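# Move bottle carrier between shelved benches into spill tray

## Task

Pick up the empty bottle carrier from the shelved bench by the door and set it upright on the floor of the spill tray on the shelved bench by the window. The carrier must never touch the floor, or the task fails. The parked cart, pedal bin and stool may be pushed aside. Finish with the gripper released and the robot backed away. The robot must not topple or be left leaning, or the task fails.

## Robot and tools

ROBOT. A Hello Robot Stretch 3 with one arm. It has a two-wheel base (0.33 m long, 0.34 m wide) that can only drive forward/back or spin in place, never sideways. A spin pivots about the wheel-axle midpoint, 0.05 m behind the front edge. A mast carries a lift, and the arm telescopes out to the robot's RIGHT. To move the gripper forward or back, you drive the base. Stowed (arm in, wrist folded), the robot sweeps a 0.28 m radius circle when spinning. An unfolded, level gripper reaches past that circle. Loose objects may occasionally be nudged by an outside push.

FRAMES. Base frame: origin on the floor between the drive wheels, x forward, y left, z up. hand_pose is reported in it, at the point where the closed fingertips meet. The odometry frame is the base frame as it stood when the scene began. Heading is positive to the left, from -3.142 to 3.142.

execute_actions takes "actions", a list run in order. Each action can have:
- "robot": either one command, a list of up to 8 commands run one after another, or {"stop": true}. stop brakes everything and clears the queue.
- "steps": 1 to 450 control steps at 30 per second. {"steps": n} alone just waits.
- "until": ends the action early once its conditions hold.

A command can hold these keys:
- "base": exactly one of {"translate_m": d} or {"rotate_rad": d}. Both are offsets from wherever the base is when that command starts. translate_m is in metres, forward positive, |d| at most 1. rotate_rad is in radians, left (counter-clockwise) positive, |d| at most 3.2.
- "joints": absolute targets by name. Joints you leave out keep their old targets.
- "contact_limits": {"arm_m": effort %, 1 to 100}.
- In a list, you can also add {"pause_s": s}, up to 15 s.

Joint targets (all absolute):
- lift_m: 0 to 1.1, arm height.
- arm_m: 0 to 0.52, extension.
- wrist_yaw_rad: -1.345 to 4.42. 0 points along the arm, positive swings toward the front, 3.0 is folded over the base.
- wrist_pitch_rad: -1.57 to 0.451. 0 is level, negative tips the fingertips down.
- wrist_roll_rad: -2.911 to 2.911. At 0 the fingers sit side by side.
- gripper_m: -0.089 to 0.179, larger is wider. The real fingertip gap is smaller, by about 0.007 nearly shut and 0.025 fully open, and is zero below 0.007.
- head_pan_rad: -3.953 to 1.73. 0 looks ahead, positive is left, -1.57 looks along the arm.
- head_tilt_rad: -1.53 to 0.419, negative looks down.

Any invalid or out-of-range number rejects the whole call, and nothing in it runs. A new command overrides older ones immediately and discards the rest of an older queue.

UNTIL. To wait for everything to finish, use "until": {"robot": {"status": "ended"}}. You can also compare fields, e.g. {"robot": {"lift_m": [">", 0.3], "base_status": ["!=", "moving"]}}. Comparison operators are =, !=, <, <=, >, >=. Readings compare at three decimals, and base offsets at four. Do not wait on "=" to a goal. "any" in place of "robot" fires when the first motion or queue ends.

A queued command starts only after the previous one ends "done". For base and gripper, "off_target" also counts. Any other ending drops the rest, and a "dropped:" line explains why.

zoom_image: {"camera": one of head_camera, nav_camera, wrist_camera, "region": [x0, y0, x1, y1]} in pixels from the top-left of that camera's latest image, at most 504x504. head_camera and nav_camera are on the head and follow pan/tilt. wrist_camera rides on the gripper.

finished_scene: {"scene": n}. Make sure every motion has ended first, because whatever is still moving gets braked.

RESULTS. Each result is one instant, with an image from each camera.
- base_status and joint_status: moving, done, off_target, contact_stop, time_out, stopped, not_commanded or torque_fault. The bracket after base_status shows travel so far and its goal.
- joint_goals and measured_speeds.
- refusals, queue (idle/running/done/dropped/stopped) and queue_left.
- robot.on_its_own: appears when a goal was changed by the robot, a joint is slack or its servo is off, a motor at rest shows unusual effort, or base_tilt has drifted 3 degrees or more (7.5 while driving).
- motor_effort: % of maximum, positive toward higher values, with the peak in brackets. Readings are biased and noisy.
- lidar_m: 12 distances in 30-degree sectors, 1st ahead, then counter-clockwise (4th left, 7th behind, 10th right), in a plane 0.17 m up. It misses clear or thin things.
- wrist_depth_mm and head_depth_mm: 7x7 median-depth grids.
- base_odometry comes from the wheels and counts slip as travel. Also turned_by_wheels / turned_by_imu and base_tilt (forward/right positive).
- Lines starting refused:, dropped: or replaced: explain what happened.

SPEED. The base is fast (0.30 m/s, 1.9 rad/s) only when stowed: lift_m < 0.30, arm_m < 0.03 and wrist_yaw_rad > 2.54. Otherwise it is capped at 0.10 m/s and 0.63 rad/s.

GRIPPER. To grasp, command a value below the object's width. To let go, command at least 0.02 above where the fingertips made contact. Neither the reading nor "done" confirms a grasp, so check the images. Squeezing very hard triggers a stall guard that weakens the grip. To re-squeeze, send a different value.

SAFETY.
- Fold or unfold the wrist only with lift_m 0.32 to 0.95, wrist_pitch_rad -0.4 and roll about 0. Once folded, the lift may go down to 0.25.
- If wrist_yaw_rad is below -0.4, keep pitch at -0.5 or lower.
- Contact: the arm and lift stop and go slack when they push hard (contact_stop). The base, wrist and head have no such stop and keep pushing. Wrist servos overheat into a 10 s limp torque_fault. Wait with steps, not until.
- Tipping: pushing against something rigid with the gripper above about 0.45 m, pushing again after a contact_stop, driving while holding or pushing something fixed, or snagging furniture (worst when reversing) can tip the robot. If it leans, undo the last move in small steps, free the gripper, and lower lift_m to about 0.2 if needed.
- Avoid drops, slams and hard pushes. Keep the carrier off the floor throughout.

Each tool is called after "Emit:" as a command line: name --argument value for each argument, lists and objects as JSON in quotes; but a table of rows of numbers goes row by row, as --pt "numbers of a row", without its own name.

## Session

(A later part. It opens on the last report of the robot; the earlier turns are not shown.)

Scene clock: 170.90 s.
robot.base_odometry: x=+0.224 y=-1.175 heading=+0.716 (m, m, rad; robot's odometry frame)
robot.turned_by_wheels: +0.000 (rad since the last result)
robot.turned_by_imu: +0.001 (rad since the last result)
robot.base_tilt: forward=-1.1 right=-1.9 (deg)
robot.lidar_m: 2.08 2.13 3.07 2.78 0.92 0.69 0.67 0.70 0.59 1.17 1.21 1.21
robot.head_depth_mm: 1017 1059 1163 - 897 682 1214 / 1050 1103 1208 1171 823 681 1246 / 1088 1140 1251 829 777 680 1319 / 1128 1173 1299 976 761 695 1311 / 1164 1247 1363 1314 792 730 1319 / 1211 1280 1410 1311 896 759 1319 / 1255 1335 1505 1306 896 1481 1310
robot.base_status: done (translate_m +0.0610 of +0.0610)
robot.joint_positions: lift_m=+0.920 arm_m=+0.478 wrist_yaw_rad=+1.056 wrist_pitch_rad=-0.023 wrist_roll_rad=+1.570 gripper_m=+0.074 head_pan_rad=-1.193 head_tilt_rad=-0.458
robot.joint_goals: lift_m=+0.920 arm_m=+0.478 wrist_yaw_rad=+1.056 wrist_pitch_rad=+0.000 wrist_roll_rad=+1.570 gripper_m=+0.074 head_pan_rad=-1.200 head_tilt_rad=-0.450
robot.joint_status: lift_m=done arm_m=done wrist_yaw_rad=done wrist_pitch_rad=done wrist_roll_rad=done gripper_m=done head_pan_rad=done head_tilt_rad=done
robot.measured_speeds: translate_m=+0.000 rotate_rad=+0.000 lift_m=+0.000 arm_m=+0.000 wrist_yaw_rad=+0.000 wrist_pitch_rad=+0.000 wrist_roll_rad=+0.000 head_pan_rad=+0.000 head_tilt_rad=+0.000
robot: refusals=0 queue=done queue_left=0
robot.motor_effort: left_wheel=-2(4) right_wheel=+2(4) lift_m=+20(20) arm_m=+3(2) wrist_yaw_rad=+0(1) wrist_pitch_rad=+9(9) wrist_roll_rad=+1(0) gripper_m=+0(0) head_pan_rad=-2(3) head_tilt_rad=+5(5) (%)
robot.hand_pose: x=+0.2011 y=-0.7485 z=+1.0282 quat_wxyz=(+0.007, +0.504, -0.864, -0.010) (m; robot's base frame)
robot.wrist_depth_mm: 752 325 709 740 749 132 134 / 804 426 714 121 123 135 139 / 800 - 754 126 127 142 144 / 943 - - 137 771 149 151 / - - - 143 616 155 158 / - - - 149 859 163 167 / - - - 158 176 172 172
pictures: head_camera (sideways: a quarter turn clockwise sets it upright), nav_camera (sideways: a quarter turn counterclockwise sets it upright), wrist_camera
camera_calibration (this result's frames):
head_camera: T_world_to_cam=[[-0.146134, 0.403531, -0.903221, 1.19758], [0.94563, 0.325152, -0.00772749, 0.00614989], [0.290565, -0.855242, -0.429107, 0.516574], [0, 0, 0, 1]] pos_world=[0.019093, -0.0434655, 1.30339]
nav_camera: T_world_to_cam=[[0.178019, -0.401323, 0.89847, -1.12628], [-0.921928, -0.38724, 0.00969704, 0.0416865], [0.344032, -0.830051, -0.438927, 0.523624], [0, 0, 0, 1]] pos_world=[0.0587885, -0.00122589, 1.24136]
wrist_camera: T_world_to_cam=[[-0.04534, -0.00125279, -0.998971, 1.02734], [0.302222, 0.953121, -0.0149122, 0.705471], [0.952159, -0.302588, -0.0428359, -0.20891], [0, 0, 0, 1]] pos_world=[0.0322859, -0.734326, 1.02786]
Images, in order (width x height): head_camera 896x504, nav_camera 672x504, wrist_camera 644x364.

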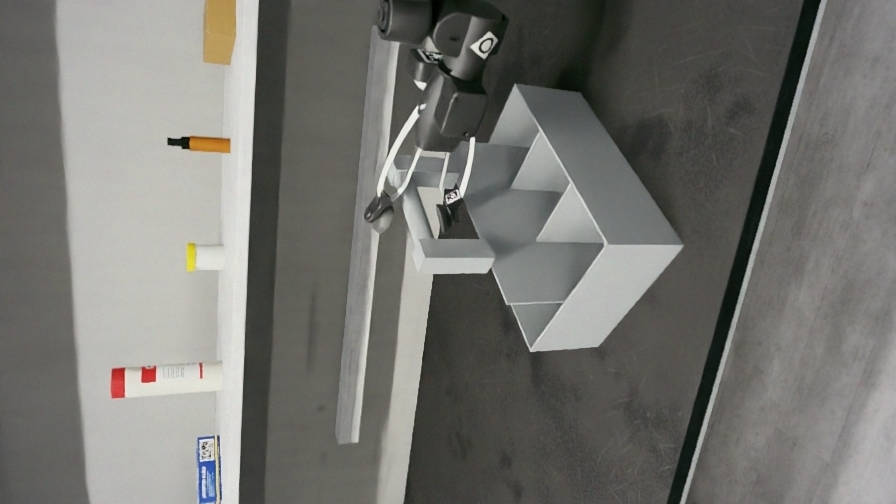

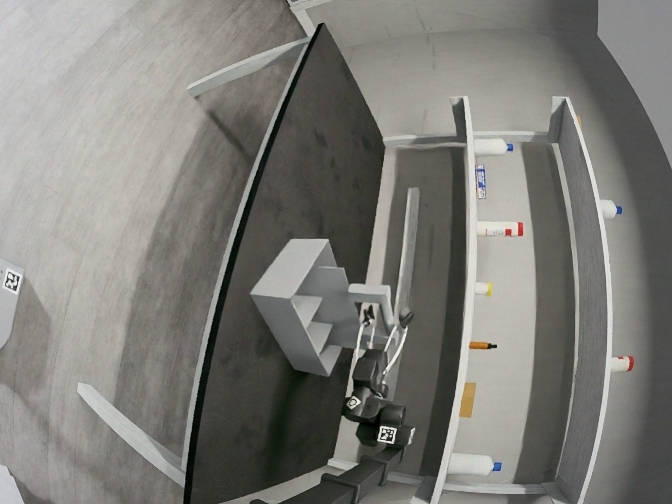

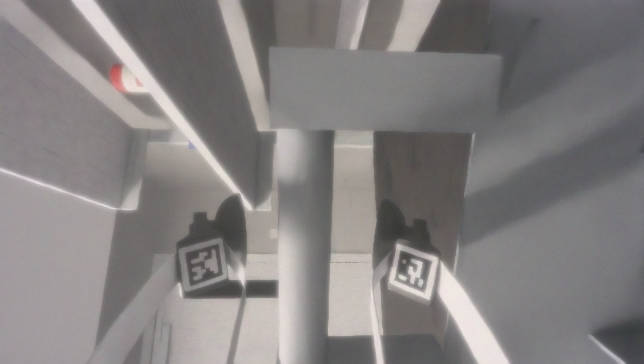

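Emit:
execute_actions --actions '[{"robot":{"joints":{"gripper_m":-0.02}},"steps":100,"until":{"robot":{"status":"ended"}}},{"robot":{"joints":{"lift_m":0.97}},"steps":100,"until":{"robot":{"status":"ended"}}}]'

Scene clock: 181.90 s.
robot.base_odometry: x=+0.224 y=-1.175 heading=+0.716 (m, m, rad; robot's odometry frame)
robot.turned_by_wheels: +0.000 (rad since the last result)
robot.turned_by_imu: +0.001 (rad since the last result)
robot.base_tilt: forward=-1.3 right=-2.1 (deg)
robot.lidar_m: 2.08 2.13 3.08 2.78 0.92 0.69 0.67 0.70 0.59 1.16 1.21 1.21
robot.head_depth_mm: 1017 1059 1157 1165 898 679 1213 / 1050 1100 1207 902 804 679 1247 / 1088 1141 1251 805 731 680 1321 / 1125 1174 1295 723 709 685 1316 / 1169 1254 1358 1308 788 728 1319 / 1208 1284 1417 1300 896 757 1315 / 1262 1342 1510 1306 891 1479 1310
robot.base_status: done (translate_m +0.0610 of +0.0610)
robot.joint_positions: lift_m=+0.970 arm_m=+0.478 wrist_yaw_rad=+1.056 wrist_pitch_rad=-0.050 wrist_roll_rad=+1.570 gripper_m=-0.019 head_pan_rad=-1.193 head_tilt_rad=-0.458
robot.joint_goals: lift_m=+0.970 arm_m=+0.478 wrist_yaw_rad=+1.056 wrist_pitch_rad=+0.000 wrist_roll_rad=+1.570 gripper_m=-0.020 head_pan_rad=-1.200 head_tilt_rad=-0.450
robot.joint_status: lift_m=done arm_m=done wrist_yaw_rad=done wrist_pitch_rad=done wrist_roll_rad=done gripper_m=done head_pan_rad=done head_tilt_rad=done
robot.measured_speeds: translate_m=+0.000 rotate_rad=+0.000 lift_m=+0.000 arm_m=+0.000 wrist_yaw_rad=+0.000 wrist_pitch_rad=+0.000 wrist_roll_rad=+0.000 head_pan_rad=+0.000 head_tilt_rad=+0.000
robot: refusals=0 queue=done queue_left=0
robot.motor_effort: left_wheel=-2(2) right_wheel=+1(2) lift_m=+22(22) arm_m=+3(3) wrist_yaw_rad=+1(0) wrist_pitch_rad=+19(20) wrist_roll_rad=+1(0) gripper_m=-19(93) head_pan_rad=-3(3) head_tilt_rad=+5(6) (%)
robot.hand_pose: x=+0.2003 y=-0.7481 z=+1.0713 quat_wxyz=(+0.013, +0.504, -0.864, -0.021) (m; robot's base frame)
robot.wrist_depth_mm: 716 333 625 755 733 473 127 / 771 877 621 116 117 119 133 / 754 - 766 120 121 136 138 / 889 - - 130 829 143 144 / - - - 133 738 150 151 / - - - 141 696 157 157 / - - - 154 725 163 165
pictures: head_camera (sideways: a quarter turn clockwise sets it upright), nav_camera (sideways: a quarter turn counterclockwise sets it upright), wrist_camera
camera_calibration (this result's frames):
head_camera: T_world_to_cam=[[-0.146134, 0.403531, -0.903221, 1.19758], [0.94563, 0.325152, -0.00772749, 0.0061499], [0.290565, -0.855242, -0.429107, 0.516574], [0, 0, 0, 1]] pos_world=[0.019093, -0.0434655, 1.30339]
nav_camera: T_world_to_cam=[[0.178019, -0.401323, 0.89847, -1.12628], [-0.921928, -0.38724, 0.00969703, 0.0416865], [0.344032, -0.830051, -0.438927, 0.523625], [0, 0, 0, 1]] pos_world=[0.0587884, -0.00122588, 1.24136]
wrist_camera: T_world_to_cam=[[-0.0682181, 0.0119759, -0.997599, 1.08341], [0.301956, 0.953277, -0.00920463, 0.700005], [0.950878, -0.301859, -0.0686469, -0.17774], [0, 0, 0, 1]] pos_world=[0.0315468, -0.733926, 1.07505]
Images, in order (width x height): head_camera 896x504, nav_camera 672x504, wrist_camera 644x364.

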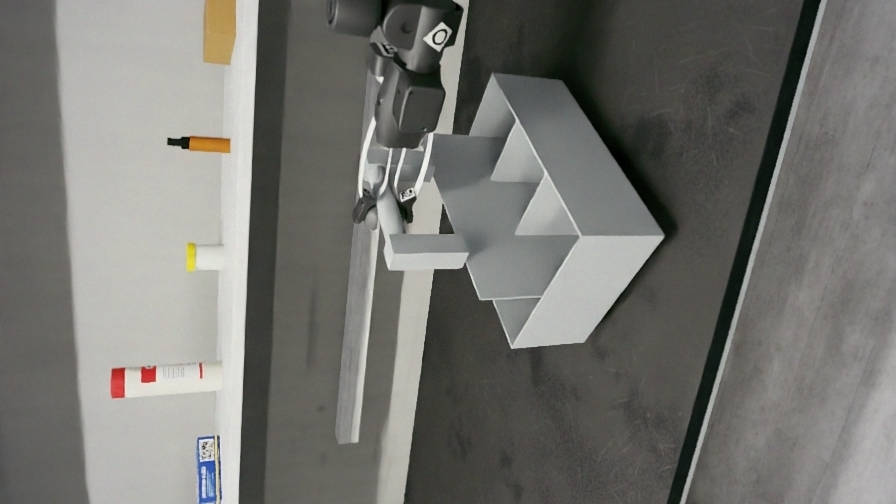

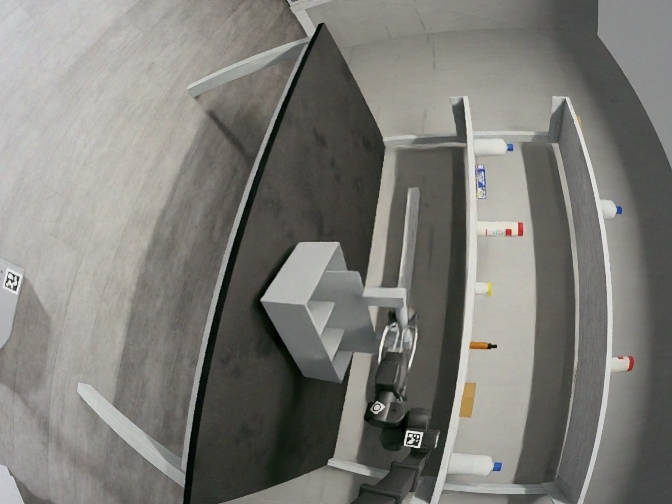

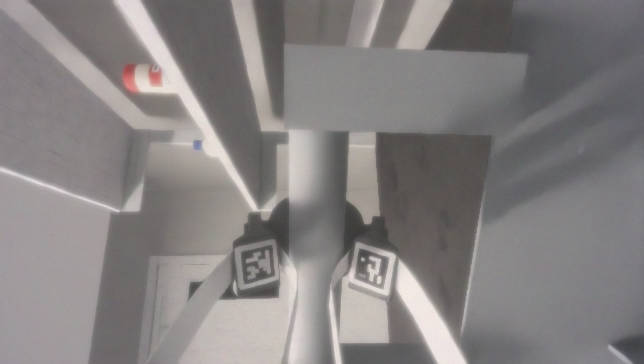

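Emit:
execute_actions --actions '[{"robot":{"joints":{"arm_m":0.15,"lift_m":1.05}},"steps":100,"until":{"robot":{"arm_m":["<",0.42]}}},{"robot":{"base":{"rotate_rad":1.41},"joints":{"head_pan_rad":-0.6,"head_tilt_rad":-0.5}},"steps":200,"until":{"robot":{"base_status":["!=","moving"]}}},{"robot":{"base":{"translate_m":1.0}},"steps":60},{"robot":{"joints":{"wrist_yaw_rad":0.5}},"steps":60},{"robot":{"joints":{"wrist_yaw_rad":-0.03}},"steps":400,"until":{"robot":{"translate_m":[">=",0.9]}}},{"robot":{"base":{"translate_m":1.0},"joints":{"head_pan_rad":0,"head_tilt_rad":-0.5}},"steps":400,"until":{"robot":{"translate_m":[">=",0.3]}}},{"robot":{"base":{"translate_m":0.92}},"steps":100}]'

Emit:
execute_actions --actions '[{"steps":400,"until":{"robot":{"status":"ended"}}},{"robot":{"base":{"rotate_rad":1.727},"joints":{"head_pan_rad":-1.5,"head_tilt_rad":-0.55}},"steps":200,"until":{"robot":{"status":"ended"}}}]'

Scene clock: 236.40 s.
robot.base_odometry: x=-0.585 y=+0.129 heading=+2.126 (m, m, rad; robot's odometry frame)
robot.turned_by_wheels: +1.410 (rad since the last result)
robot.turned_by_imu: +1.435 (rad since the last result)
robot.base_tilt: forward=-0.7 right=-1.6 (deg)
robot.lidar_m: 1.37 1.37 1.58 0.86 0.87 1.09 2.11 2.21 2.01 1.86 1.86 1.39
robot.head_depth_mm: 1756 1920 2109 1458 1905 1583 1289 / 1702 1807 1985 1493 2060 1593 1292 / 1676 1802 1933 1482 1993 1587 1290 / 1651 1764 1899 1315 1891 1578 1287 / 1617 1734 1836 1286 1975 1583 1287 / 1583 1683 1808 1291 2057 1580 1283 / 1554 1648 1759 1371 2022 1569 1281
robot.base_status: moving (translate_m +0.3333 of +0.9200)
robot.joint_positions: lift_m=+1.050 arm_m=+0.150 wrist_yaw_rad=-0.030 wrist_pitch_rad=-0.050 wrist_roll_rad=+1.571 gripper_m=-0.019 head_pan_rad=-0.007 head_tilt_rad=-0.494
robot.joint_goals: lift_m=+1.050 arm_m=+0.150 wrist_yaw_rad=-0.030 wrist_pitch_rad=+0.000 wrist_roll_rad=+1.570 gripper_m=-0.020 head_pan_rad=+0.000 head_tilt_rad=-0.500
robot.joint_status: lift_m=done arm_m=done wrist_yaw_rad=done wrist_pitch_rad=done wrist_roll_rad=done gripper_m=done head_pan_rad=done head_tilt_rad=done
robot.measured_speeds: translate_m=+0.100 rotate_rad=+0.000 lift_m=+0.000 arm_m=+0.000 wrist_yaw_rad=+0.000 wrist_pitch_rad=+0.000 wrist_roll_rad=+0.000 head_pan_rad=+0.000 head_tilt_rad=+0.000
robot: refusals=0 queue=running queue_left=0
robot.motor_effort: left_wheel=+0(11) right_wheel=+3(7) lift_m=+22(24) arm_m=-2(2) wrist_yaw_rad=-1(1) wrist_pitch_rad=+20(20) wrist_roll_rad=-1(1) gripper_m=-19(19) head_pan_rad=+3(28) head_tilt_rad=-4(12) (%)
robot.hand_pose: x=-0.0289 y=-0.5498 z=+1.1512 quat_wxyz=(+0.000, -0.015, -1.000, -0.026) (m; robot's base frame)
robot.wrist_depth_mm: - - - - - - 128 / - - - 116 117 119 133 / - - - 121 121 137 138 / - - - 130 - 143 144 / - - - 133 - 149 151 / - - - 141 - 157 159 / - - - 155 - 164 166
pictures: head_camera (sideways: a quarter turn clockwise sets it upright), nav_camera (sideways: a quarter turn counterclockwise sets it upright), wrist_camera
camera_calibration (this result's frames):
head_camera: T_world_to_cam=[[-0.461111, 0.0162898, -0.887193, 1.17859], [0.0533527, 0.998532, -0.00939546, 0.0137639], [0.885737, -0.0516664, -0.461303, 0.554838], [0, 0, 0, 1]] pos_world=[0.051288, -0.0042763, 1.30172]
nav_camera: T_world_to_cam=[[0.470859, 0.0140932, 0.882096, -1.10671], [0.01312, -0.999874, 0.00897156, 0.0369276], [0.882111, 0.00734876, -0.470984, 0.562055], [0, 0, 0, 1]] pos_world=[0.0248245, 0.0483897, 1.24061]
wrist_camera: T_world_to_cam=[[-0.0199024, 0.0664656, -0.99759, 1.17639], [0.98412, 0.177334, -0.00781863, 0.172447], [0.176387, -0.981904, -0.0689395, -0.290344], [0, 0, 0, 1]] pos_world=[-0.095083, -0.39386, 1.15489]
Images, in order (width x height): head_camera 896x504, nav_camera 672x504, wrist_camera 644x364.

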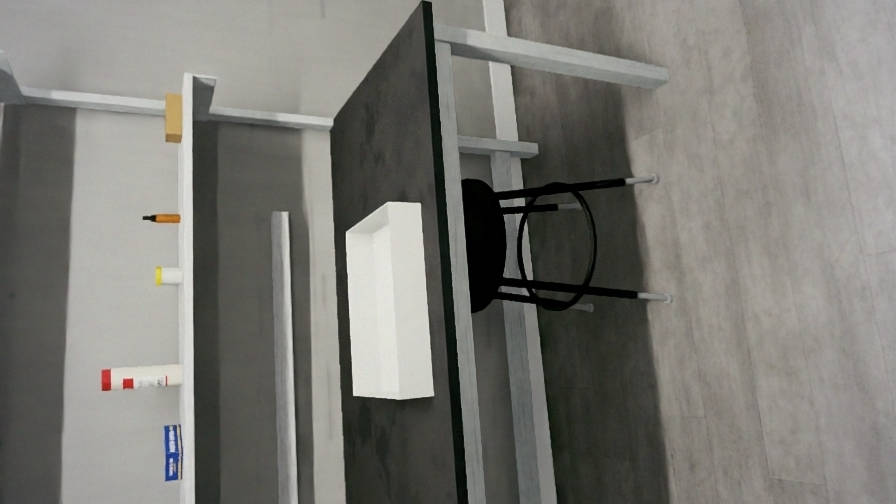

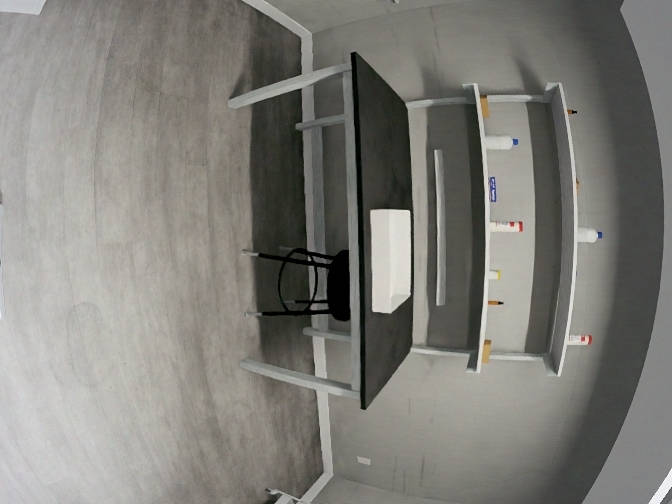

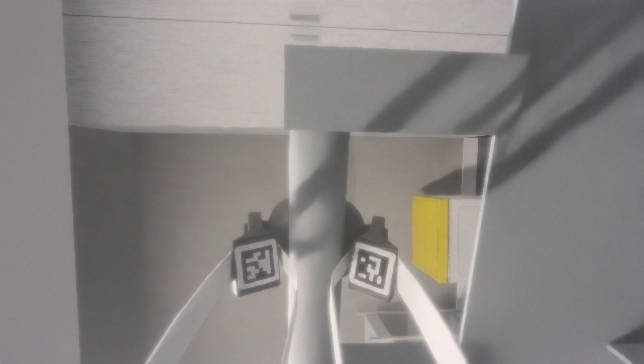

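Scene clock: 246.57 s.
robot.base_odometry: x=-0.894 y=+0.627 heading=-2.430 (m, m, rad; robot's odometry frame)
robot.turned_by_wheels: +1.727 (rad since the last result)
robot.turned_by_imu: +1.757 (rad since the last result)
robot.base_tilt: forward=-1.2 right=-1.8 (deg)
robot.lidar_m: 1.53 1.07 1.38 2.70 2.43 1.83 1.76 0.88 0.80 0.72 1.00 0.96
robot.head_depth_mm: 1100 1162 - - 577 1048 1215 / 1108 1165 - - 500 1394 1220 / 1116 1190 - - 498 1421 1216 / 1089 1227 1299 561 500 1470 1249 / 1126 1233 1315 559 505 1475 1251 / 1129 1245 1379 1037 555 1480 1246 / 1124 1250 1385 1094 814 1516 1242
robot.base_status: done (rotate_rad +1.7269 of +1.7270)
robot.joint_positions: lift_m=+1.050 arm_m=+0.150 wrist_yaw_rad=-0.029 wrist_pitch_rad=-0.050 wrist_roll_rad=+1.571 gripper_m=-0.019 head_pan_rad=-1.493 head_tilt_rad=-0.543
robot.joint_goals: lift_m=+1.050 arm_m=+0.150 wrist_yaw_rad=-0.030 wrist_pitch_rad=+0.000 wrist_roll_rad=+1.570 gripper_m=-0.020 head_pan_rad=-1.500 head_tilt_rad=-0.550
robot.joint_status: lift_m=done arm_m=done wrist_yaw_rad=done wrist_pitch_rad=done wrist_roll_rad=done gripper_m=done head_pan_rad=done head_tilt_rad=done
robot.measured_speeds: translate_m=+0.000 rotate_rad=+0.000 lift_m=+0.000 arm_m=+0.000 wrist_yaw_rad=+0.000 wrist_pitch_rad=+0.000 wrist_roll_rad=+0.000 head_pan_rad=+0.000 head_tilt_rad=+0.000
robot: refusals=0 queue=done queue_left=0
robot.motor_effort: left_wheel=-2(8) right_wheel=+2(6) lift_m=+22(22) arm_m=-3(3) wrist_yaw_rad=+0(0) wrist_pitch_rad=+20(19) wrist_roll_rad=+0(0) gripper_m=-19(19) head_pan_rad=-3(34) head_tilt_rad=-4(13) (%)
robot.hand_pose: x=-0.0288 y=-0.5498 z=+1.1512 quat_wxyz=(+0.000, -0.015, -1.000, -0.026) (m; robot's base frame)
robot.wrist_depth_mm: 665 864 879 892 935 538 128 / 656 887 940 115 117 120 133 / 664 927 964 121 121 137 138 / 714 945 977 131 955 145 145 / 767 - - 134 948 149 152 / - - 884 141 874 157 160 / - 946 - 155 - 164 165
pictures: head_camera (sideways: a quarter turn clockwise sets it upright), nav_camera (sideways: a quarter turn counterclockwise sets it upright), wrist_camera
camera_calibration (this result's frames):
head_camera: T_world_to_cam=[[-0.0262668, 0.503922, -0.863349, 1.14484], [0.999416, 0.0321135, -0.0116624, 0.0109436], [0.0218482, -0.863152, -0.504472, 0.616278], [0, 0, 0, 1]] pos_world=[0.00566965, -0.045323, 1.29942]
nav_camera: T_world_to_cam=[[0.0573471, -0.510793, 0.857789, -1.07249], [-0.995119, -0.0983586, 0.00795805, 0.0443979], [0.080306, -0.854058, -0.513941, 0.62284], [0, 0, 0, 1]] pos_world=[0.0556675, -0.0115107, 1.23972]
wrist_camera: T_world_to_cam=[[-0.0199369, 0.0664551, -0.99759, 1.17639], [0.984029, 0.177835, -0.00781929, 0.172596], [0.176887, -0.981814, -0.0689392, -0.290318], [0, 0, 0, 1]] pos_world=[-0.0950327, -0.393909, 1.15489]
Images, in order (width x height): head_camera 896x504, nav_camera 672x504, wrist_camera 644x364.

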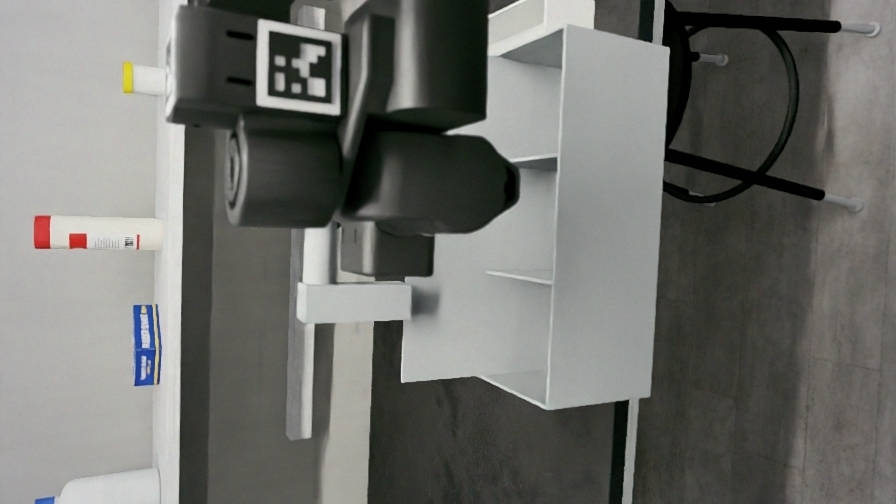

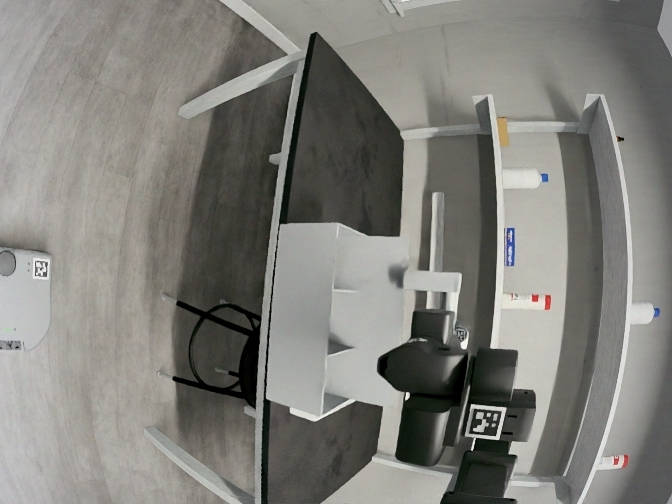

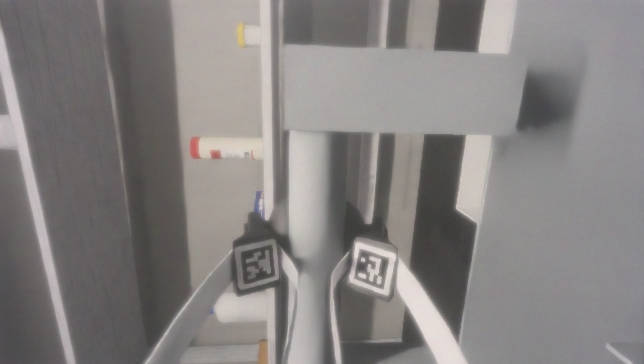

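Emit:
execute_actions --actions '[{"robot":{"base":{"translate_m":-0.09},"joints":{"arm_m":0.42,"lift_m":1.07,"head_pan_rad":-1.55}},"steps":200,"until":{"robot":{"status":"ended"}}}]'

Scene clock: 275.07 s.
robot.base_odometry: x=-0.826 y=+0.686 heading=-2.430 (m, m, rad; robot's odometry frame)
robot.turned_by_wheels: +0.000 (rad since the last result)
robot.turned_by_imu: +0.001 (rad since the last result)
robot.base_tilt: forward=-1.2 right=-2.0 (deg)
robot.lidar_m: 1.62 1.16 1.52 2.71 2.30 1.73 1.67 0.81 0.76 0.71 1.32 1.03
robot.head_depth_mm: 1116 - 1350 1108 801 1474 1250 / 1116 1261 1311 1047 769 1394 1216 / 1112 - 776 732 760 1433 1248 / 1115 1171 779 734 762 1390 1212 / 1088 1123 778 733 765 1469 1249 / 1115 1225 1314 982 766 1516 1245 / 1115 1223 1352 1091 794 1510 1242
robot.base_status: done (translate_m -0.0900 of -0.0900)
robot.joint_positions: lift_m=+1.070 arm_m=+0.420 wrist_yaw_rad=-0.030 wrist_pitch_rad=-0.051 wrist_roll_rad=+1.571 gripper_m=-0.019 head_pan_rad=-1.543 head_tilt_rad=-0.543
robot.joint_goals: lift_m=+1.070 arm_m=+0.420 wrist_yaw_rad=-0.030 wrist_pitch_rad=+0.000 wrist_roll_rad=+1.570 gripper_m=-0.020 head_pan_rad=-1.550 head_tilt_rad=-0.550
robot.joint_status: lift_m=done arm_m=done wrist_yaw_rad=done wrist_pitch_rad=done wrist_roll_rad=done gripper_m=done head_pan_rad=done head_tilt_rad=done
robot.measured_speeds: translate_m=+0.000 rotate_rad=+0.000 lift_m=+0.000 arm_m=+0.000 wrist_yaw_rad=+0.000 wrist_pitch_rad=+0.000 wrist_roll_rad=+0.000 head_pan_rad=+0.000 head_tilt_rad=+0.000
robot: refusals=0 queue=done queue_left=0
robot.motor_effort: left_wheel=-2(8) right_wheel=+2(4) lift_m=+22(22) arm_m=+3(3) wrist_yaw_rad=+1(2) wrist_pitch_rad=+20(20) wrist_roll_rad=-1(0) gripper_m=-18(19) head_pan_rad=-3(9) head_tilt_rad=-4(4) (%)
robot.hand_pose: x=-0.0290 y=-0.8193 z=+1.1711 quat_wxyz=(+0.000, -0.015, -1.000, -0.026) (m; robot's base frame)
robot.wrist_depth_mm: 611 624 631 643 673 627 128 / 627 641 650 116 117 119 133 / 644 674 689 121 122 137 139 / 625 688 711 130 750 145 145 / 647 737 497 134 782 151 152 / 639 730 750 141 817 157 158 / 659 787 799 155 767 165 166
pictures: head_camera (sideways: a quarter turn clockwise sets it upright), nav_camera (sideways: a quarter turn counterclockwise sets it upright), wrist_camera
camera_calibration (this result's frames):
head_camera: T_world_to_cam=[[-0.000998037, 0.504715, -0.863286, 1.14461], [0.99977, -0.0179808, -0.0116682, 0.0109489], [-0.0214117, -0.863099, -0.504581, 0.616683], [0, 0, 0, 1]] pos_world=[0.00340019, -0.0452442, 1.29942]
nav_camera: T_world_to_cam=[[0.0316952, -0.513133, 0.857724, -1.07225], [-0.998797, -0.0483959, 0.00795543, 0.0444238], [0.0374281, -0.856944, -0.514049, 0.623242], [0, 0, 0, 1]] pos_world=[0.0550286, -0.013971, 1.23971]
wrist_camera: T_world_to_cam=[[-0.019883, 0.0668107, -0.997568, 1.21444], [0.984145, 0.177197, -0.00774799, 0.220233], [0.176248, -0.981905, -0.0692746, -0.553185], [0, 0, 0, 1]] pos_world=[-0.0950967, -0.663338, 1.17487]
Images, in order (width x height): head_camera 896x504, nav_camera 672x504, wrist_camera 644x364.

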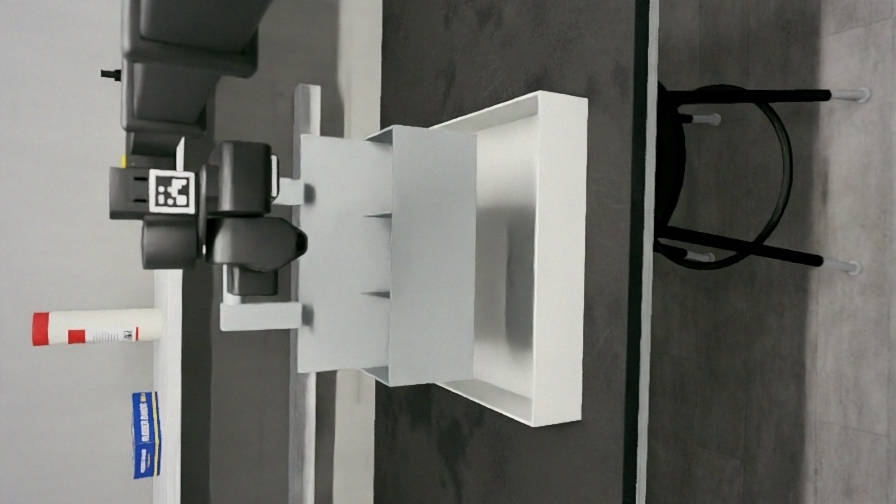

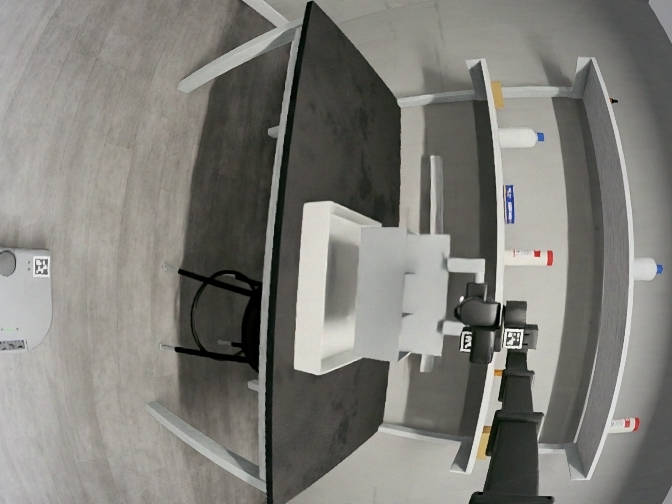

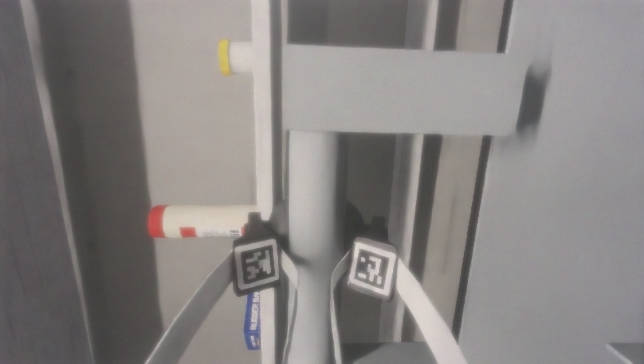

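Emit:
execute_actions --actions '[{"robot":{"joints":{"arm_m":0.433,"lift_m":0.95}},"steps":200,"until":{"robot":{"status":"ended"}}},{"robot":{"joints":{"lift_m":0.935}},"steps":200,"until":{"robot":{"status":"ended"}}}]'

Scene clock: 288.67 s.
robot.base_odometry: x=-0.826 y=+0.686 heading=-2.430 (m, m, rad; robot's odometry frame)
robot.turned_by_wheels: +0.000 (rad since the last result)
robot.turned_by_imu: +0.001 (rad since the last result)
robot.base_tilt: forward=-1.2 right=-2.0 (deg)
robot.lidar_m: 1.63 1.15 1.52 2.71 2.29 1.73 1.67 0.82 0.76 0.71 1.32 1.03
robot.head_depth_mm: 1111 1221 1351 - - 1476 1253 / 1113 1217 1292 948 758 1396 1224 / 1113 1220 1296 859 761 1432 1250 / 1115 1225 1292 856 764 1386 1220 / 1087 1223 1311 848 766 1465 1244 / 1117 1219 1350 1044 766 1522 1237 / 1115 1222 1351 1091 794 1512 1243
robot.base_status: done (translate_m -0.0900 of -0.0900)
robot.joint_positions: lift_m=+0.935 arm_m=+0.433 wrist_yaw_rad=-0.030 wrist_pitch_rad=-0.049 wrist_roll_rad=+1.571 gripper_m=-0.019 head_pan_rad=-1.543 head_tilt_rad=-0.543
robot.joint_goals: lift_m=+0.935 arm_m=+0.433 wrist_yaw_rad=-0.030 wrist_pitch_rad=+0.000 wrist_roll_rad=+1.570 gripper_m=-0.020 head_pan_rad=-1.550 head_tilt_rad=-0.550
robot.joint_status: lift_m=done arm_m=done wrist_yaw_rad=done wrist_pitch_rad=done wrist_roll_rad=done gripper_m=done head_pan_rad=done head_tilt_rad=done
robot.measured_speeds: translate_m=+0.000 rotate_rad=+0.000 lift_m=+0.000 arm_m=+0.000 wrist_yaw_rad=+0.000 wrist_pitch_rad=+0.000 wrist_roll_rad=+0.000 head_pan_rad=+0.000 head_tilt_rad=+0.000
robot: refusals=0 queue=done queue_left=0
robot.motor_effort: left_wheel=-2(2) right_wheel=+2(2) lift_m=+17(22) arm_m=+3(3) wrist_yaw_rad=+0(0) wrist_pitch_rad=+19(20) wrist_roll_rad=-1(1) gripper_m=-19(19) head_pan_rad=-2(3) head_tilt_rad=-5(5) (%)
robot.hand_pose: x=-0.0289 y=-0.8323 z=+1.0368 quat_wxyz=(+0.000, -0.015, -1.000, -0.025) (m; robot's base frame)
robot.wrist_depth_mm: 600 346 623 641 645 131 132 / 621 385 640 115 118 122 136 / 652 389 665 122 123 140 143 / 666 431 686 130 720 147 148 / 692 469 657 134 670 152 157 / 726 741 746 142 611 160 165 / 756 769 787 150 560 168 171
pictures: head_camera (sideways: a quarter turn clockwise sets it upright), nav_camera (sideways: a quarter turn counterclockwise sets it upright), wrist_camera
camera_calibration (this result's frames):
head_camera: T_world_to_cam=[[-0.000998037, 0.504715, -0.863286, 1.14461], [0.99977, -0.0179808, -0.0116682, 0.0109489], [-0.0214117, -0.863099, -0.504581, 0.616683], [0, 0, 0, 1]] pos_world=[0.00340019, -0.0452442, 1.29942]
nav_camera: T_world_to_cam=[[0.0316952, -0.513133, 0.857724, -1.07225], [-0.998797, -0.0483959, 0.00795543, 0.0444238], [0.0374281, -0.856944, -0.514049, 0.623242], [0, 0, 0, 1]] pos_world=[0.0550286, -0.013971, 1.23971]
wrist_camera: T_world_to_cam=[[-0.0199557, 0.065235, -0.99767, 1.08017], [0.98409, 0.177487, -0.00807871, 0.222014], [0.176546, -0.981959, -0.067739, -0.57695], [0, 0, 0, 1]] pos_world=[-0.095068, -0.67641, 1.04036]
Images, in order (width x height): head_camera 896x504, nav_camera 672x504, wrist_camera 644x364.

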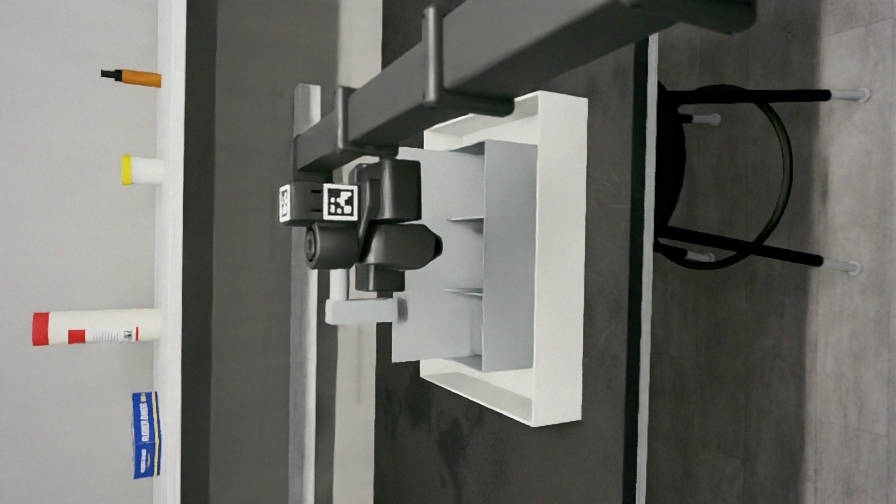

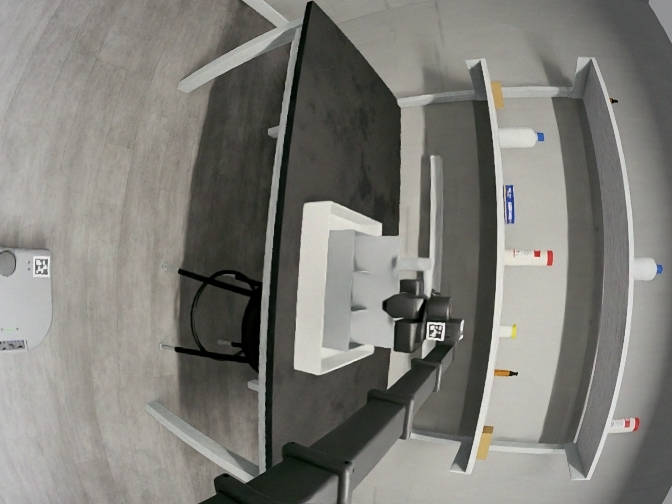

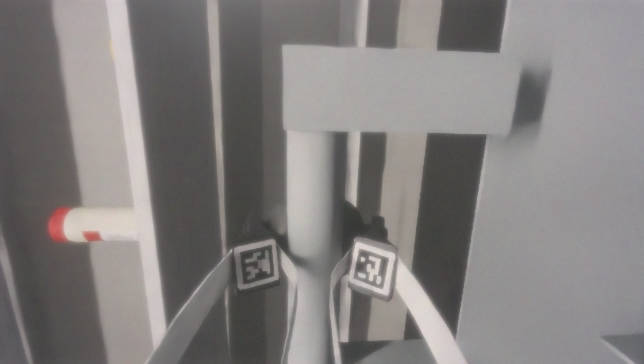

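Emit:
execute_actions --actions '[{"robot":{"joints":{"lift_m":0.924}},"steps":200,"until":{"robot":{"status":"ended"}}},{"robot":{"joints":{"gripper_m":0.074}},"steps":200,"until":{"robot":{"status":"ended"}}}]'

Scene clock: 295.27 s.
robot.base_odometry: x=-0.826 y=+0.686 heading=-2.430 (m, m, rad; robot's odometry frame)
robot.turned_by_wheels: +0.000 (rad since the last result)
robot.turned_by_imu: +0.001 (rad since the last result)
robot.base_tilt: forward=-1.2 right=-2.0 (deg)
robot.lidar_m: 1.63 1.16 1.52 2.71 2.31 1.72 1.67 0.81 0.76 0.71 1.32 1.03
robot.head_depth_mm: 1114 1218 1346 1235 - 1479 1251 / 1112 1219 1299 - 758 1391 1218 / 1117 1222 1307 865 761 1433 1247 / 1111 1222 1296 836 763 1390 1220 / 1091 1228 1313 854 765 1473 1249 / 1117 1228 1354 1042 767 1522 1248 / 1115 1226 1355 1096 795 1501 1244
robot.base_status: done (translate_m -0.0900 of -0.0900)
robot.joint_positions: lift_m=+0.924 arm_m=+0.433 wrist_yaw_rad=-0.030 wrist_pitch_rad=-0.020 wrist_roll_rad=+1.571 gripper_m=+0.074 head_pan_rad=-1.543 head_tilt_rad=-0.543
robot.joint_goals: lift_m=+0.924 arm_m=+0.433 wrist_yaw_rad=-0.030 wrist_pitch_rad=+0.000 wrist_roll_rad=+1.570 gripper_m=+0.074 head_pan_rad=-1.550 head_tilt_rad=-0.550
robot.joint_status: lift_m=done arm_m=done wrist_yaw_rad=done wrist_pitch_rad=done wrist_roll_rad=done gripper_m=done head_pan_rad=done head_tilt_rad=done
robot.measured_speeds: translate_m=+0.000 rotate_rad=+0.000 lift_m=+0.000 arm_m=+0.000 wrist_yaw_rad=+0.000 wrist_pitch_rad=+0.000 wrist_roll_rad=+0.000 head_pan_rad=+0.000 head_tilt_rad=+0.000
robot: refusals=0 queue=done queue_left=0
robot.motor_effort: left_wheel=-2(3) right_wheel=+2(1) lift_m=+15(16) arm_m=+3(3) wrist_yaw_rad=-1(1) wrist_pitch_rad=+8(19) wrist_roll_rad=+0(0) gripper_m=+1(81) head_pan_rad=-3(3) head_tilt_rad=-5(5) (%)
robot.hand_pose: x=-0.0289 y=-0.8333 z=+1.0335 quat_wxyz=(+0.000, -0.015, -1.000, -0.010) (m; robot's base frame)
robot.wrist_depth_mm: 603 381 638 623 638 132 132 / 634 375 630 119 122 125 138 / 655 420 669 126 126 142 144 / 685 424 715 136 717 148 150 / 706 475 748 144 635 156 157 / 736 746 751 154 786 162 164 / 787 586 734 166 175 170 170
pictures: head_camera (sideways: a quarter turn clockwise sets it upright), nav_camera (sideways: a quarter turn counterclockwise sets it upright), wrist_camera
camera_calibration (this result's frames):
head_camera: T_world_to_cam=[[-0.000998039, 0.504715, -0.863286, 1.14461], [0.99977, -0.0179808, -0.0116682, 0.0109489], [-0.0214117, -0.863099, -0.504581, 0.616683], [0, 0, 0, 1]] pos_world=[0.00340019, -0.0452442, 1.29942]
nav_camera: T_world_to_cam=[[0.0316952, -0.513133, 0.857724, -1.07225], [-0.998797, -0.0483959, 0.00795543, 0.0444238], [0.0374281, -0.856944, -0.514049, 0.623242], [0, 0, 0, 1]] pos_world=[0.0550286, -0.013971, 1.23971]
wrist_camera: T_world_to_cam=[[-0.0208131, 0.0358776, -0.999139, 1.05389], [0.984079, 0.177168, -0.0141376, 0.228182], [0.176508, -0.983527, -0.0389938, -0.609149], [0, 0, 0, 1]] pos_world=[-0.0950949, -0.677352, 1.03246]
Images, in order (width x height): head_camera 896x504, nav_camera 672x504, wrist_camera 644x364.

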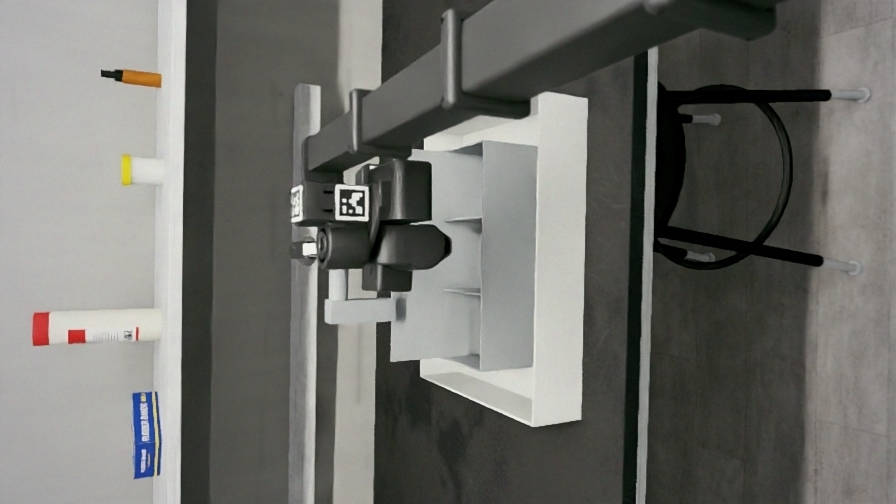

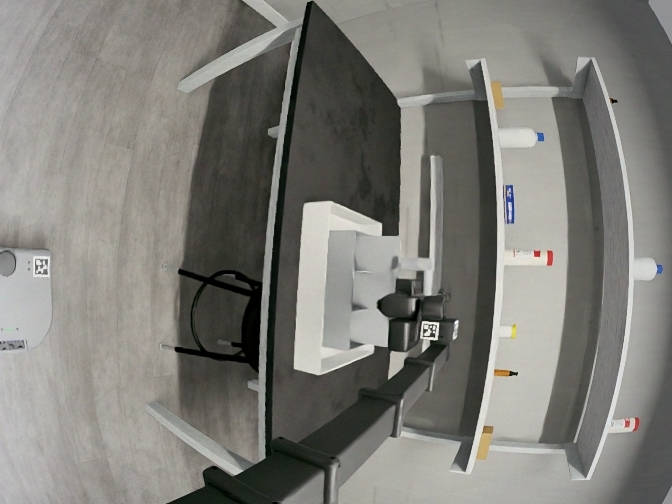

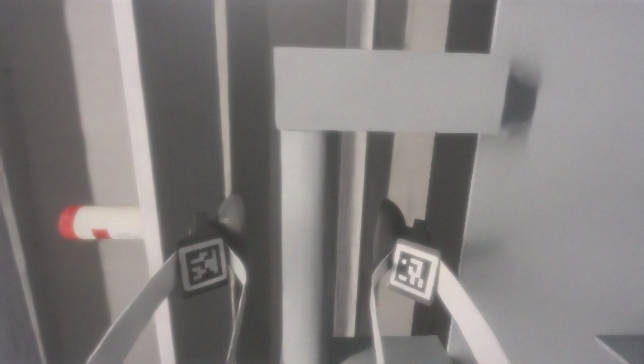

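Emit:
execute_actions --actions '[{"robot":{"joints":{"arm_m":0.0}},"steps":300,"until":{"robot":{"arm_m":["<",0.2]}}},{"robot":{"joints":{"wrist_yaw_rad":1.3}},"steps":300,"until":{"robot":{"status":"ended"}}}]'

Scene clock: 302.40 s.
robot.base_odometry: x=-0.826 y=+0.686 heading=-2.430 (m, m, rad; robot's odometry frame)
robot.turned_by_wheels: +0.000 (rad since the last result)
robot.turned_by_imu: +0.001 (rad since the last result)
robot.base_tilt: forward=-1.0 right=-1.8 (deg)
robot.lidar_m: 1.63 1.16 1.52 2.71 2.30 1.72 1.67 0.82 0.76 0.71 1.32 1.03
robot.head_depth_mm: 1111 1221 1347 1107 802 1196 - / 1113 1222 1309 1047 772 947 - / 1114 1224 1313 852 762 944 - / 1114 1223 1310 853 763 1390 1276 / 1091 1224 1308 853 767 1475 1277 / 1119 1227 1355 1045 767 1561 1312 / 1116 1225 1351 1089 795 1516 1307
robot.base_status: done (translate_m -0.0900 of -0.0900)
robot.joint_positions: lift_m=+0.924 arm_m=+0.000 wrist_yaw_rad=+1.299 wrist_pitch_rad=-0.020 wrist_roll_rad=+1.571 gripper_m=+0.074 head_pan_rad=-1.543 head_tilt_rad=-0.543
robot.joint_goals: lift_m=+0.924 arm_m=+0.000 wrist_yaw_rad=+1.300 wrist_pitch_rad=+0.000 wrist_roll_rad=+1.570 gripper_m=+0.074 head_pan_rad=-1.550 head_tilt_rad=-0.550
robot.joint_status: lift_m=done arm_m=done wrist_yaw_rad=done wrist_pitch_rad=done wrist_roll_rad=done gripper_m=done head_pan_rad=done head_tilt_rad=done
robot.measured_speeds: translate_m=+0.000 rotate_rad=+0.000 lift_m=+0.000 arm_m=+0.000 wrist_yaw_rad=+0.000 wrist_pitch_rad=+0.000 wrist_roll_rad=+0.000 head_pan_rad=+0.000 head_tilt_rad=+0.000
robot: refusals=0 queue=done queue_left=0
robot.motor_effort: left_wheel=-2(2) right_wheel=+2(2) lift_m=+15(15) arm_m=-3(4) wrist_yaw_rad=+1(1) wrist_pitch_rad=+8(8) wrist_roll_rad=+0(0) gripper_m=+0(1) head_pan_rad=-3(3) head_tilt_rad=-4(4) (%)
robot.hand_pose: x=+0.2250 y=-0.2139 z=+1.0335 quat_wxyz=(+0.006, +0.605, -0.796, -0.008) (m; robot's base frame)
robot.wrist_depth_mm: - - - - - 801 837 / - - - - - - - / - - - - - - - / - - - - - - - / - - - - - - - / - - - - - - - / - - - - - - -
pictures: head_camera (sideways: a quarter turn clockwise sets it upright), nav_camera (sideways: a quarter turn counterclockwise sets it upright), wrist_camera
camera_calibration (this result's frames):
head_camera: T_world_to_cam=[[-0.000997097, 0.504718, -0.863284, 1.1446], [0.99977, -0.0179828, -0.0116683, 0.0109491], [-0.0214135, -0.863097, -0.504584, 0.616687], [0, 0, 0, 1]] pos_world=[0.0034001, -0.0452442, 1.29942]
nav_camera: T_world_to_cam=[[0.0316942, -0.513136, 0.857722, -1.07224], [-0.998797, -0.0483939, 0.00795536, 0.0444238], [0.0374263, -0.856942, -0.514052, 0.623246], [0, 0, 0, 1]] pos_world=[0.0550285, -0.0139709, 1.23971]
wrist_camera: T_world_to_cam=[[-0.0398245, -0.0115926, -0.999139, 1.03107], [0.0642407, 0.997834, -0.014138, 0.251061], [0.997139, -0.0647485, -0.0389935, -0.0328232], [0, 0, 0, 1]] pos_world=[0.0576627, -0.240689, 1.03245]
Images, in order (width x height): head_camera 896x504, nav_camera 672x504, wrist_camera 644x364.

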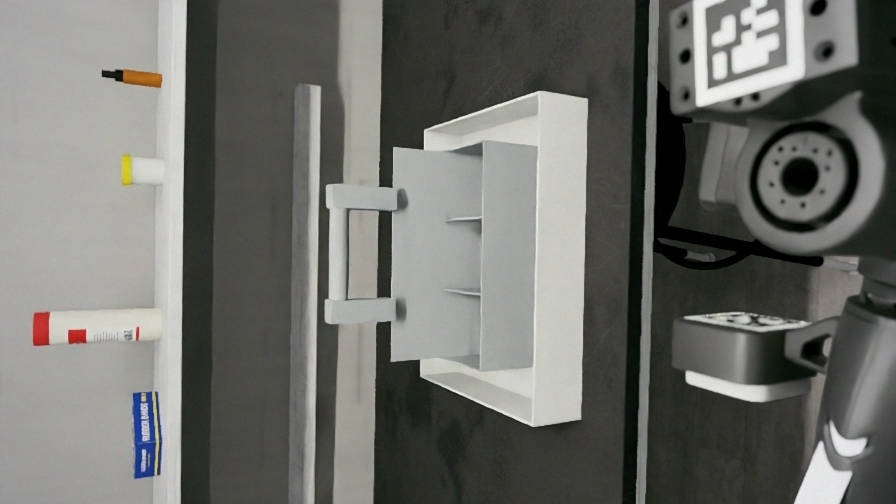

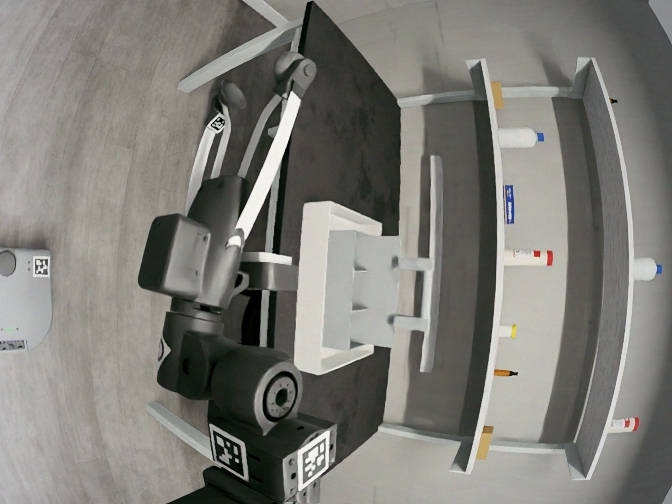

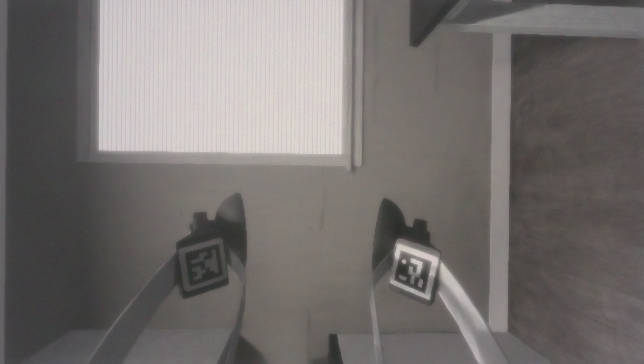

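Emit:
finished_scene --scene 1

The scene is finished: the task was done.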